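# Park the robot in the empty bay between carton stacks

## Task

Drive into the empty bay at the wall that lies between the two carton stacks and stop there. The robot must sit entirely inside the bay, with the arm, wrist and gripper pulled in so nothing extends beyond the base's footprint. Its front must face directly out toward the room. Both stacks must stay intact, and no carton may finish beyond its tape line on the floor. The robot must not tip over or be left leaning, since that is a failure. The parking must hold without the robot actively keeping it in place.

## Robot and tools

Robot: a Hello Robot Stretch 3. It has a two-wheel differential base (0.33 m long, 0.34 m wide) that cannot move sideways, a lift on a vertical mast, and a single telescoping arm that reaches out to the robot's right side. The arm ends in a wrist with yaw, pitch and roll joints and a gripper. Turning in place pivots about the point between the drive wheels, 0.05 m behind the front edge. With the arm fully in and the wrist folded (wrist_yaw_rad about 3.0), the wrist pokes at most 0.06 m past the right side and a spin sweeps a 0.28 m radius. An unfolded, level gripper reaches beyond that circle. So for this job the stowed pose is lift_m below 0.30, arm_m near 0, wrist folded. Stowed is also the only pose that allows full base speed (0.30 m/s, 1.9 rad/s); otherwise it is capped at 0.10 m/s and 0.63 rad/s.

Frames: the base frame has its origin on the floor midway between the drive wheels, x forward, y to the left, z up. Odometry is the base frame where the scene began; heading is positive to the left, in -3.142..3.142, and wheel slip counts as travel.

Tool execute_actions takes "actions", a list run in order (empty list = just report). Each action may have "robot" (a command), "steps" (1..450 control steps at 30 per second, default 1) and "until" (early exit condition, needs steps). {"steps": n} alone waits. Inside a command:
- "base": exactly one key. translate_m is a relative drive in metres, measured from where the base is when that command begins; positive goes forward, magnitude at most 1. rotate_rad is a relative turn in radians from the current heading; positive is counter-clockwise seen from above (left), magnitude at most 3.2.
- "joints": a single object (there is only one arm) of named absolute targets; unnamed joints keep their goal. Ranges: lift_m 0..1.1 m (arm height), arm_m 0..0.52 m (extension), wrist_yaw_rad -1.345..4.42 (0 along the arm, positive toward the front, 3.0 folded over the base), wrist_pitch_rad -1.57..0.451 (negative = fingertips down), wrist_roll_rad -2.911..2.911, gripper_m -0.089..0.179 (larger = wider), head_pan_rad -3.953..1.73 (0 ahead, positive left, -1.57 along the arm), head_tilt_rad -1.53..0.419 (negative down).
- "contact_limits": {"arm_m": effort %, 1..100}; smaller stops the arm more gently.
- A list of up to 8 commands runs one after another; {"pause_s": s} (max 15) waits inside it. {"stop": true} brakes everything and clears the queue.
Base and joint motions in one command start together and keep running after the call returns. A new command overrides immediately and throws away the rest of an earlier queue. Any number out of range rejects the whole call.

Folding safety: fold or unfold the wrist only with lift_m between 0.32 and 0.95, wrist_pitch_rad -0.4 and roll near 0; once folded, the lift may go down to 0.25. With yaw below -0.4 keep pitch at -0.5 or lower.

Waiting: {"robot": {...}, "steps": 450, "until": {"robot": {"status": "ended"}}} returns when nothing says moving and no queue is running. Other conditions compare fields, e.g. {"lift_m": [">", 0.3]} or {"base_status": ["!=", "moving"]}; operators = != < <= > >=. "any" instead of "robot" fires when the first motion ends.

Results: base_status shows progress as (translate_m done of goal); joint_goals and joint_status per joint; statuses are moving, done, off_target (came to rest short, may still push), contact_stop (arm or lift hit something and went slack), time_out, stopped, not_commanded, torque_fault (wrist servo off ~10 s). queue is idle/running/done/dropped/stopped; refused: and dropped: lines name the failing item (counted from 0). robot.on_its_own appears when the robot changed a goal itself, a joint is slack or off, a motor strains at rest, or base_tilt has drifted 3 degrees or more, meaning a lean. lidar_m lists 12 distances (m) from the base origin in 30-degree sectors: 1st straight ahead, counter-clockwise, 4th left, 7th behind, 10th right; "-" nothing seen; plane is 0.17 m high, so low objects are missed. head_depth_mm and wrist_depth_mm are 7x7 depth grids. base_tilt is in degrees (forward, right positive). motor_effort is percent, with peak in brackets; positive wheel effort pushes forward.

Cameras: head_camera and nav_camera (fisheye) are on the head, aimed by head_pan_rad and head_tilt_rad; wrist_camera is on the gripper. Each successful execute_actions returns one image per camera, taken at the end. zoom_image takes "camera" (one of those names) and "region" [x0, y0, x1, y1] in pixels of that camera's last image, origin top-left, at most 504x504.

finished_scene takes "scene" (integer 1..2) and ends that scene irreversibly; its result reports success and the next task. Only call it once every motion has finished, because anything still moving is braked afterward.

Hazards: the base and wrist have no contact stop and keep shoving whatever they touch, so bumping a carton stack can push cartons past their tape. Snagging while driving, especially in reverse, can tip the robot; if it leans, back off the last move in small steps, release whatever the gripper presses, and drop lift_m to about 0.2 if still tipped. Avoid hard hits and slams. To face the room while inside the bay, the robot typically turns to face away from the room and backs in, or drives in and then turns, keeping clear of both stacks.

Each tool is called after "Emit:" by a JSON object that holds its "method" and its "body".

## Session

Emit:
{"method": "execute_actions", "body": {"actions": []}}

Scene clock: 0.00 s.
robot.base_odometry: x=+0.000 y=+0.000 heading=+0.000 (m, m, rad; robot's odometry frame)
robot.turned_by_wheels: +0.000 (rad since the last result)
robot.turned_by_imu: +0.000 (rad since the last result)
robot.base_tilt: forward=+1.7 right=-0.7 (deg)
robot.lidar_m: 3.04 3.00 1.85 1.06 0.91 0.91 1.04 1.59 1.13 1.82 2.54 2.58
robot.head_depth_mm: 2074 2934 3004 2974 2976 2941 2515 / 2095 3201 3255 3220 3156 3166 2462 / 2137 3248 3473 3477 3445 3328 2447 / 2164 3376 3835 3777 3792 3531 2405 / 2208 3435 - - - 3459 2360 / 2233 3482 3928 - - 3288 2323 / 2291 3463 3636 3639 3670 3338 2282
robot.base_status: not_commanded
robot.joint_positions: lift_m=+0.402 arm_m=+0.000 wrist_yaw_rad=+2.896 wrist_pitch_rad=-0.397 wrist_roll_rad=-0.001 gripper_m=+0.037 head_pan_rad=-0.014 head_tilt_rad=-0.013
robot.joint_goals: lift_m=+0.402 arm_m=+0.000 wrist_yaw_rad=+2.896 wrist_pitch_rad=-0.397 wrist_roll_rad=-0.001 gripper_m=+0.037 head_pan_rad=-0.014 head_tilt_rad=-0.013
robot.joint_status: lift_m=not_commanded arm_m=not_commanded wrist_yaw_rad=not_commanded wrist_pitch_rad=not_commanded wrist_roll_rad=not_commanded gripper_m=not_commanded head_pan_rad=not_commanded head_tilt_rad=not_commanded
robot.measured_speeds: translate_m=+0.000 rotate_rad=+0.000 lift_m=+0.000 arm_m=+0.000 wrist_yaw_rad=+0.000 wrist_pitch_rad=+0.000 wrist_roll_rad=+0.000 head_pan_rad=+0.000 head_tilt_rad=+0.000
robot: refusals=0 queue=idle queue_left=0
robot.motor_effort: left_wheel=+0 right_wheel=+0 lift_m=+24 arm_m=+0 wrist_yaw_rad=+0 wrist_pitch_rad=+6 wrist_roll_rad=+0 gripper_m=+1 head_pan_rad=+1 head_tilt_rad=+1 (%)
robot.hand_pose: x=+0.0339 y=+0.0748 z=+0.4199 quat_wxyz=(+0.224, +0.704, +0.054, +0.672) (m; robot's base frame)
robot.wrist_depth_mm: - 972 - - - - - / - - - - - - - / - - - - - - - / - 891 903 879 935 920 932 / 707 750 777 745 749 742 773 / 628 - - 630 657 660 662 / 550 - 553 561 553 572 569
pictures: head_camera (sideways: a quarter turn clockwise sets it upright), nav_camera (sideways: a quarter turn counterclockwise sets it upright), wrist_camera
camera_calibration (this result's frames):
head_camera: T_world_to_cam=[[-0.025985, -0.0712646, -0.997119, 1.31889], [0.0533846, 0.995933, -0.072571, 0.0982724], [0.998236, -0.0551166, -0.0220749, -0.0142726], [0, 0, 0, 1]] pos_world=[0.0432724, -0.00466961, 1.3219]
nav_camera: T_world_to_cam=[[0.0667929, -0.0354526, 0.997137, -1.25777], [-0.0244969, -0.999126, -0.0338823, 0.0994578], [0.997466, -0.0221636, -0.067603, 0.0427955], [0, 0, 0, 1]] pos_world=[0.0437593, 0.0557283, 1.26043]
wrist_camera: T_world_to_cam=[[0.955201, -0.295951, 0.00224373, -0.0222867], [-0.170397, -0.556134, -0.813437, 0.41948], [0.241985, 0.776614, -0.581648, 0.345051], [0, 0, 0, 1]] pos_world=[0.00926897, -0.0412802, 0.54197]
Images, in order (width x height): head_camera 896x504, nav_camera 672x504, wrist_camera 644x364.

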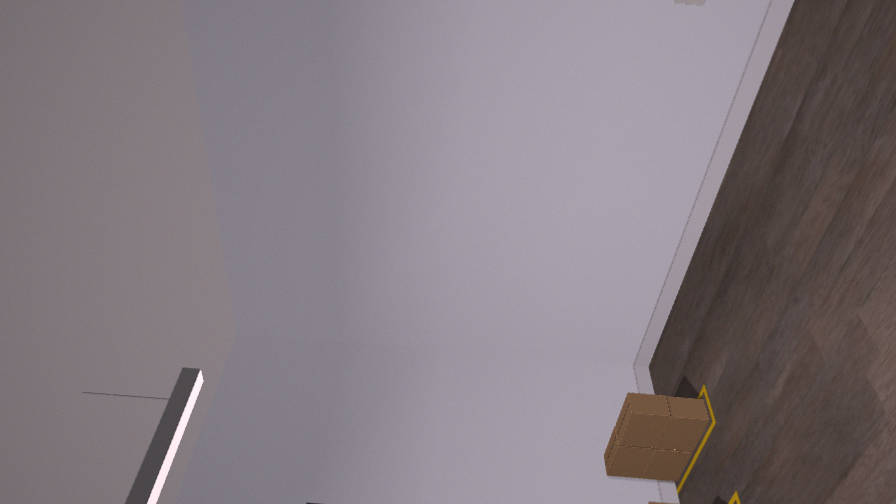

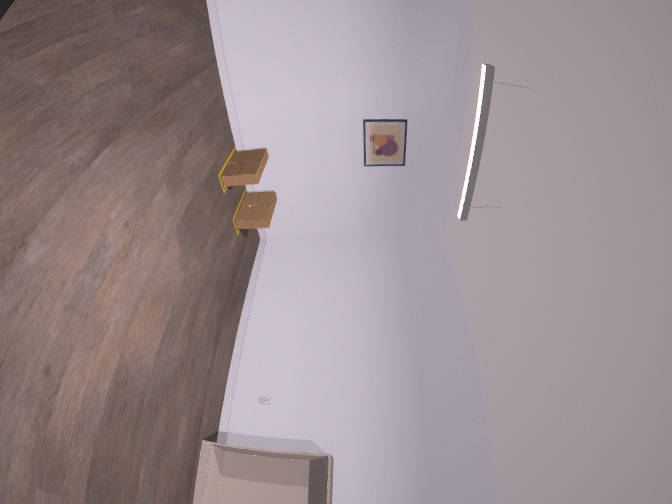

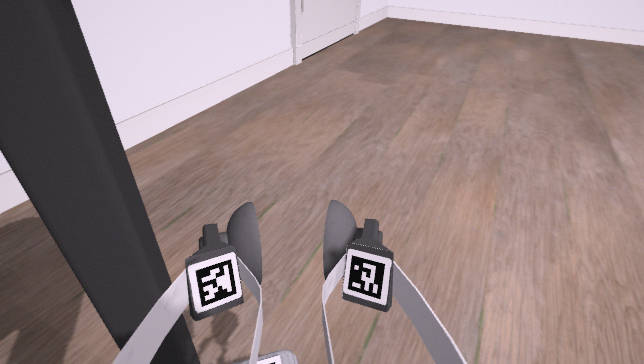

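Emit:
{"method": "execute_actions", "body": {"actions": [{"robot":[{"base":{"rotate_rad":0.04},"joints":{"lift_m":0.25,"wrist_yaw_rad":3.0,"wrist_pitch_rad":-0.35,"head_pan_rad":-3.14,"head_tilt_rad":-0.95}},{"base":{"translate_m":0.86}},{"base":{"translate_m":0.86}},{"base":{"translate_m":0.86}},{"base":{"rotate_rad":-2.44}}],"steps":450,"until":{"robot":{"status":"ended"}}},{"steps":300,"until":{"robot":{"status":"ended"}}}]}}

Scene clock: 29.30 s.
robot.base_odometry: x=+2.578 y=+0.103 heading=-2.400 (m, m, rad; robot's odometry frame)
robot.turned_by_wheels: -2.400 (rad since the last result)
robot.turned_by_imu: -2.346 (rad since the last result)
robot.base_tilt: forward=+2.1 right=-0.7 (deg)
robot.lidar_m: 3.38 1.57 1.12 1.07 1.10 0.81 0.78 0.78 1.80 2.66 2.75 3.32
robot.head_depth_mm: 1267 1482 1772 1652 1465 1302 1215 / 1266 1486 1378 1262 1447 1297 1190 / 1276 1479 1659 1548 1434 1280 - / 1266 1490 1735 1595 1418 1290 - / 1269 1484 1732 1576 1399 1265 - / 1274 1433 1331 1370 1383 1241 - / 1285 1503 1649 1470 1366 1236 1145
robot.base_status: done (rotate_rad -2.4399 of -2.4400)
robot.joint_positions: lift_m=+0.250 arm_m=+0.000 wrist_yaw_rad=+2.998 wrist_pitch_rad=-0.373 wrist_roll_rad=-0.001 gripper_m=+0.037 head_pan_rad=-3.133 head_tilt_rad=-0.939
robot.joint_goals: lift_m=+0.250 arm_m=+0.000 wrist_yaw_rad=+3.000 wrist_pitch_rad=-0.350 wrist_roll_rad=-0.001 gripper_m=+0.037 head_pan_rad=-3.140 head_tilt_rad=-0.950
robot.joint_status: lift_m=done arm_m=not_commanded wrist_yaw_rad=done wrist_pitch_rad=done wrist_roll_rad=not_commanded gripper_m=not_commanded head_pan_rad=done head_tilt_rad=done
robot.measured_speeds: translate_m=+0.000 rotate_rad=+0.000 lift_m=+0.000 arm_m=+0.000 wrist_yaw_rad=+0.000 wrist_pitch_rad=+0.000 wrist_roll_rad=+0.000 head_pan_rad=+0.000 head_tilt_rad=+0.000
robot: refusals=0 queue=done queue_left=0
robot.motor_effort: left_wheel=+1(11) right_wheel=-2(9) lift_m=+15(24) arm_m=+0(0) wrist_yaw_rad=+2(5) wrist_pitch_rad=+10(9) wrist_roll_rad=+0(0) gripper_m=+1(0) head_pan_rad=-3(56) head_tilt_rad=-4(29) (%)
robot.hand_pose: x=+0.0116 y=+0.0820 z=+0.2732 quat_wxyz=(+0.181, +0.702, +0.082, +0.684) (m; robot's base frame)
robot.wrist_depth_mm: - 947 946 - - - - / 924 - - - - - - / 853 - 870 879 894 893 912 / 656 - 674 689 689 694 714 / 550 - 585 560 567 566 585 / 465 480 - - 486 484 487 / - - - 409 410 417 417
pictures: head_camera (sideways: a quarter turn clockwise sets it upright), nav_camera (sideways: a quarter turn counterclockwise sets it upright), wrist_camera
camera_calibration (this result's frames):
head_camera: T_world_to_cam=[[0.811651, 0.0781996, -0.578885, 0.768258], [0.0423749, -0.99627, -0.0751692, 0.101626], [-0.582604, 0.036481, -0.811937, 1.02314], [0, 0, 0, 1]] pos_world=[-0.0317775, 0.00384434, 1.2831]
nav_camera: T_world_to_cam=[[-0.837924, 0.0277291, 0.545081, -0.662721], [0.0253405, 0.999608, -0.0118968, 0.0705014], [-0.545198, 0.003844, -0.838299, 1.05498], [0, 0, 0, 1]] pos_world=[0.0180753, -0.0561525, 1.24646]
wrist_camera: T_world_to_cam=[[0.980371, -0.197162, 0.000948145, -0.00654797], [-0.110109, -0.551483, -0.826887, 0.302964], [0.163553, 0.810551, -0.562367, 0.252381], [0, 0, 0, 1]] pos_world=[-0.00149925, -0.0387788, 0.392454]
Images, in order (width x height): head_camera 896x504, nav_camera 672x504, wrist_camera 644x364.

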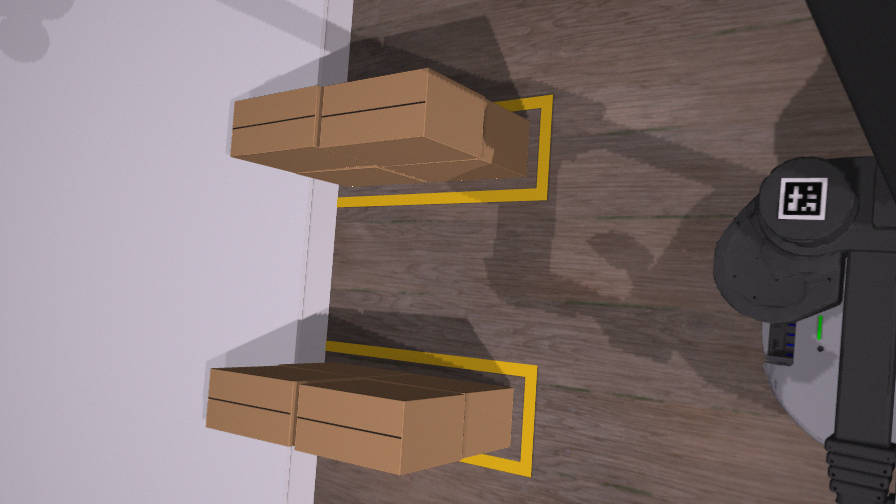

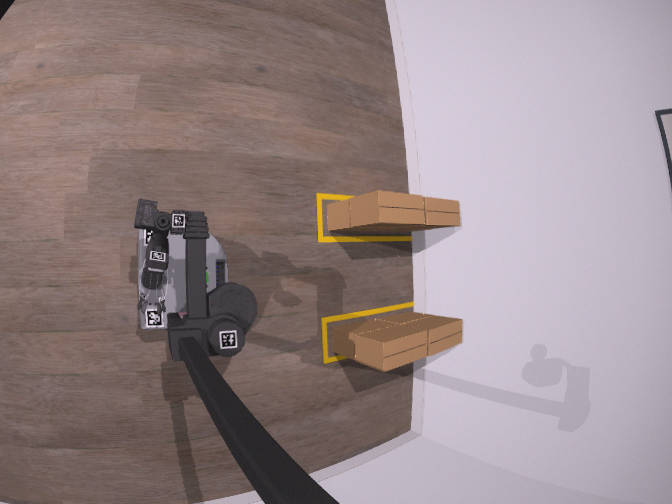

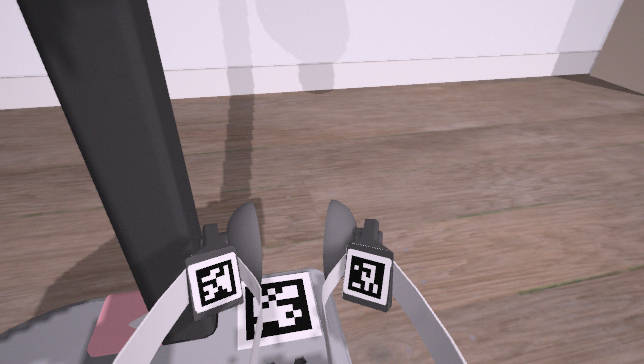

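Emit:
{"method": "execute_actions", "body": {"actions": [{"robot":[{"base":{"rotate_rad":-0.087}},{"base":{"translate_m":-0.4}},{"base":{"rotate_rad":0.118},"joints":{"head_tilt_rad":-1.2}}],"steps":450,"until":{"robot":{"status":"ended"}}}]}}

Scene clock: 46.23 s.
robot.base_odometry: x=+2.895 y=+0.347 heading=-2.369 (m, m, rad; robot's odometry frame)
robot.turned_by_wheels: +0.031 (rad since the last result)
robot.turned_by_imu: +0.032 (rad since the last result)
robot.base_tilt: forward=+1.9 right=-0.6 (deg)
robot.lidar_m: 3.79 1.46 1.06 1.02 1.06 0.44 0.84 0.42 1.30 2.71 2.82 3.70
robot.head_depth_mm: 1017 1221 1496 1392 1337 1220 1162 / 1025 1176 1106 1027 1299 1207 1157 / 1036 1276 1455 1354 1325 1193 1148 / 1041 1291 1472 1379 - - 1131 / 1052 1308 1472 1369 1294 - 1123 / 1062 1197 1314 1329 1285 - 1119 / 1067 1131 1031 1019 1257 1194 1105
robot.base_status: done (rotate_rad +0.1179 of +0.1180)
robot.joint_positions: lift_m=+0.250 arm_m=+0.000 wrist_yaw_rad=+2.998 wrist_pitch_rad=-0.373 wrist_roll_rad=-0.001 gripper_m=+0.037 head_pan_rad=-3.134 head_tilt_rad=-1.185
robot.joint_goals: lift_m=+0.250 arm_m=+0.000 wrist_yaw_rad=+3.000 wrist_pitch_rad=-0.350 wrist_roll_rad=-0.001 gripper_m=+0.037 head_pan_rad=-3.140 head_tilt_rad=-1.200
robot.joint_status: lift_m=done arm_m=not_commanded wrist_yaw_rad=done wrist_pitch_rad=done wrist_roll_rad=not_commanded gripper_m=not_commanded head_pan_rad=done head_tilt_rad=done
robot.measured_speeds: translate_m=+0.000 rotate_rad=+0.000 lift_m=+0.000 arm_m=+0.000 wrist_yaw_rad=+0.000 wrist_pitch_rad=+0.000 wrist_roll_rad=+0.000 head_pan_rad=+0.000 head_tilt_rad=+0.000
robot: refusals=0 queue=done queue_left=0
robot.motor_effort: left_wheel=-1(8) right_wheel=+1(9) lift_m=+15(16) arm_m=+0(0) wrist_yaw_rad=+2(2) wrist_pitch_rad=+9(10) wrist_roll_rad=+0(0) gripper_m=+1(1) head_pan_rad=-2(3) head_tilt_rad=-6(18) (%)
robot.hand_pose: x=+0.0116 y=+0.0820 z=+0.2732 quat_wxyz=(+0.181, +0.702, +0.082, +0.684) (m; robot's base frame)
robot.wrist_depth_mm: - 895 911 - - - - / 881 - - - - - - / 848 - 858 864 878 894 914 / 663 - 676 691 700 702 711 / 539 - 583 569 563 564 584 / 467 478 - - 491 481 483 / - - - 412 422 420 423
pictures: head_camera (sideways: a quarter turn clockwise sets it upright), nav_camera (sideways: a quarter turn counterclockwise sets it upright), wrist_camera
camera_calibration (this result's frames):
head_camera: T_world_to_cam=[[0.928143, 0.0790256, -0.363739, 0.487301], [0.0595146, -0.996138, -0.0645581, 0.0876847], [-0.367436, 0.0382713, -0.929261, 1.17429], [0, 0, 0, 1]] pos_world=[-0.0260255, 0.00389503, 1.27414]
nav_camera: T_world_to_cam=[[-0.945409, 0.0269781, 0.324766, -0.375099], [0.0273576, 0.99962, -0.0033985, 0.0594227], [-0.324735, 0.00567187, -0.945788, 1.19329], [0, 0, 0, 1]] pos_world=[0.0312531, -0.0560488, 1.25062]
wrist_camera: T_world_to_cam=[[0.980372, -0.197154, 0.000946987, -0.00654652], [-0.110101, -0.551463, -0.826902, 0.302973], [0.163549, 0.810567, -0.562346, 0.252375], [0, 0, 0, 1]] pos_world=[-0.00150007, -0.0387793, 0.392457]
Images, in order (width x height): head_camera 896x504, nav_camera 672x504, wrist_camera 644x364.

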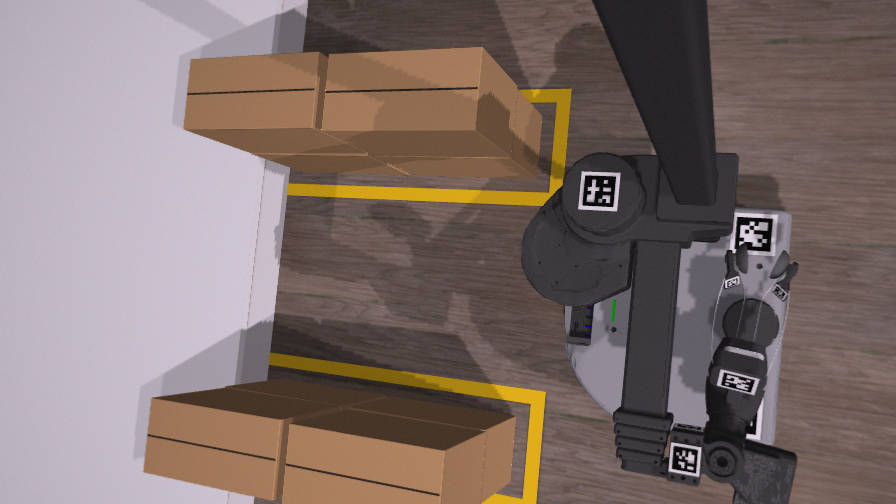

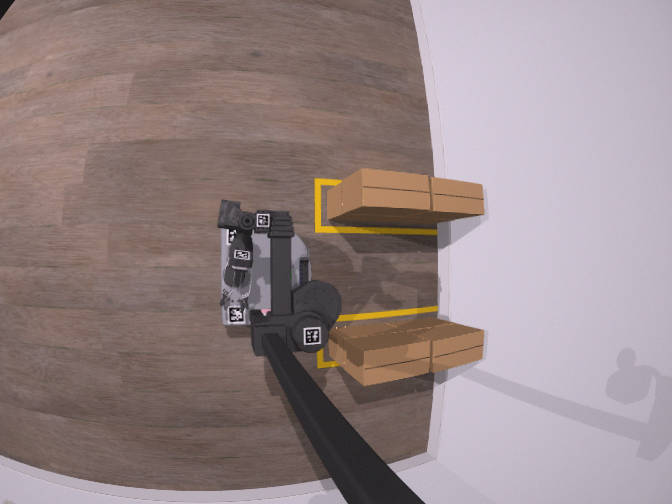

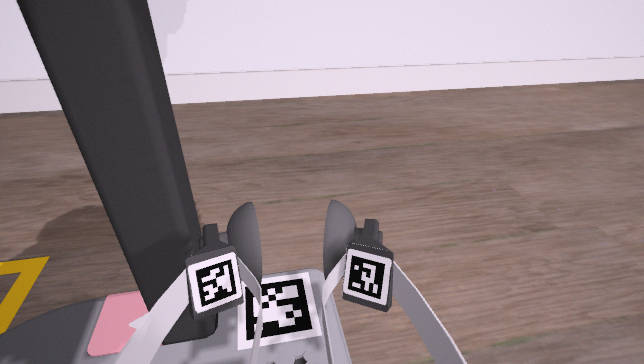

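Emit:
{"method": "execute_actions", "body": {"actions": [{"robot":{"base":{"translate_m":-0.52},"joints":{"head_tilt_rad":-1.5}},"steps":450,"until":{"robot":{"status":"ended"}}}]}}

Scene clock: 56.87 s.
robot.base_odometry: x=+3.268 y=+0.709 heading=-2.369 (m, m, rad; robot's odometry frame)
robot.turned_by_wheels: +0.000 (rad since the last result)
robot.turned_by_imu: +0.001 (rad since the last result)
robot.base_tilt: forward=+1.9 right=-0.8 (deg)
robot.lidar_m: 3.14 1.45 0.23 0.22 0.23 0.32 0.41 0.30 0.22 0.21 0.22 3.83
robot.head_depth_mm: 615 849 944 934 1283 1269 1251 / 623 869 943 928 913 1250 1240 / 632 884 1223 - 1256 1250 1235 / 641 900 1230 - 1256 1243 1228 / 651 923 1288 - 1250 1229 1210 / 660 938 1270 - 1240 1225 1210 / 672 912 907 902 989 1217 1198
robot.base_status: done (translate_m -0.5200 of -0.5200)
robot.joint_positions: lift_m=+0.250 arm_m=+0.000 wrist_yaw_rad=+2.998 wrist_pitch_rad=-0.373 wrist_roll_rad=-0.001 gripper_m=+0.037 head_pan_rad=-3.134 head_tilt_rad=-1.483
robot.joint_goals: lift_m=+0.250 arm_m=+0.000 wrist_yaw_rad=+3.000 wrist_pitch_rad=-0.350 wrist_roll_rad=-0.001 gripper_m=+0.037 head_pan_rad=-3.140 head_tilt_rad=-1.500
robot.joint_status: lift_m=done arm_m=not_commanded wrist_yaw_rad=done wrist_pitch_rad=done wrist_roll_rad=not_commanded gripper_m=not_commanded head_pan_rad=done head_tilt_rad=done
robot.measured_speeds: translate_m=+0.000 rotate_rad=+0.000 lift_m=+0.000 arm_m=+0.000 wrist_yaw_rad=+0.000 wrist_pitch_rad=+0.000 wrist_roll_rad=+0.000 head_pan_rad=+0.000 head_tilt_rad=+0.000
robot: refusals=0 queue=done queue_left=0
robot.motor_effort: left_wheel=-1(9) right_wheel=+2(6) lift_m=+16(16) arm_m=+0(0) wrist_yaw_rad=+2(2) wrist_pitch_rad=+9(10) wrist_roll_rad=+0(0) gripper_m=+0(1) head_pan_rad=-2(3) head_tilt_rad=-6(22) (%)
robot.hand_pose: x=+0.0116 y=+0.0820 z=+0.2732 quat_wxyz=(+0.181, +0.702, +0.082, +0.684) (m; robot's base frame)
robot.wrist_depth_mm: - 226 234 247 261 - - / - - 254 267 288 - - / 251 - 276 295 319 909 920 / 274 - 301 325 646 698 712 / 299 - 328 357 549 571 573 / 321 334 - - 479 480 493 / - - - 413 415 417 419
pictures: head_camera (sideways: a quarter turn clockwise sets it upright), nav_camera (sideways: a quarter turn counterclockwise sets it upright), wrist_camera
camera_calibration (this result's frames):
head_camera: T_world_to_cam=[[0.993994, 0.0795545, -0.0751437, 0.111094], [0.0761939, -0.996004, -0.0465807, 0.0641566], [-0.0785492, 0.0405754, -0.996084, 1.25915], [0, 0, 0, 1]] pos_world=[-0.0164098, 0.00397166, 1.26556]
nav_camera: T_world_to_cam=[[-0.999101, 0.0265463, 0.0330677, 0.00505735], [0.0267956, 0.999616, 0.00712026, 0.0457326], [-0.032866, 0.00799993, -0.999428, 1.26096], [0, 0, 0, 1]] pos_world=[0.04527, -0.0559369, 1.25974]
wrist_camera: T_world_to_cam=[[0.980373, -0.19715, 0.000945838, -0.0065454], [-0.110097, -0.551449, -0.826911, 0.302979], [0.163547, 0.810577, -0.562332, 0.252371], [0, 0, 0, 1]] pos_world=[-0.00150057, -0.0387792, 0.392459]
Images, in order (width x height): head_camera 896x504, nav_camera 672x504, wrist_camera 644x364.

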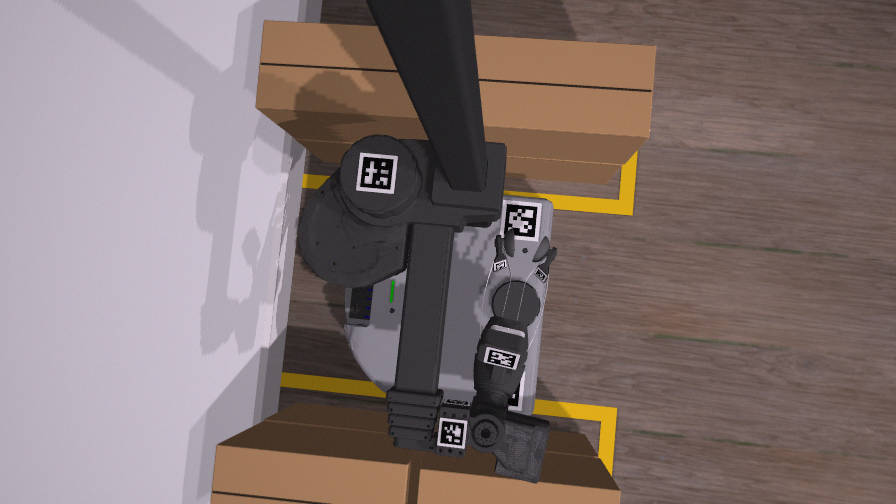

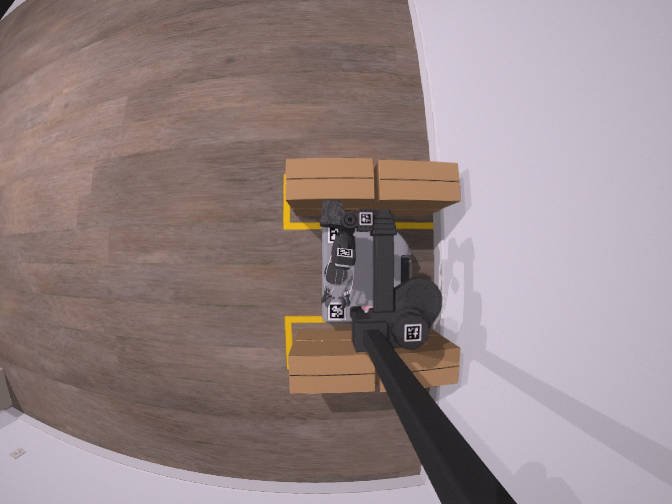

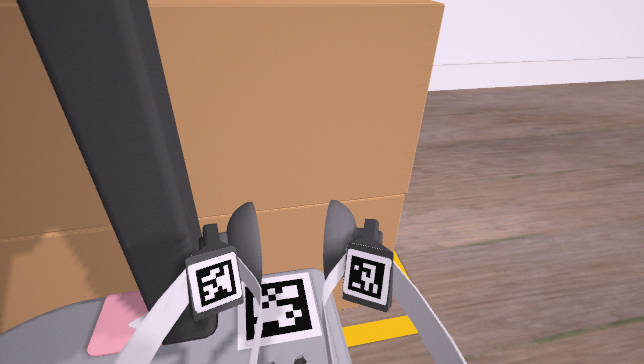

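Emit:
{"method": "finished_scene", "body": {"scene": 2}}

The scene is finished: the task was done.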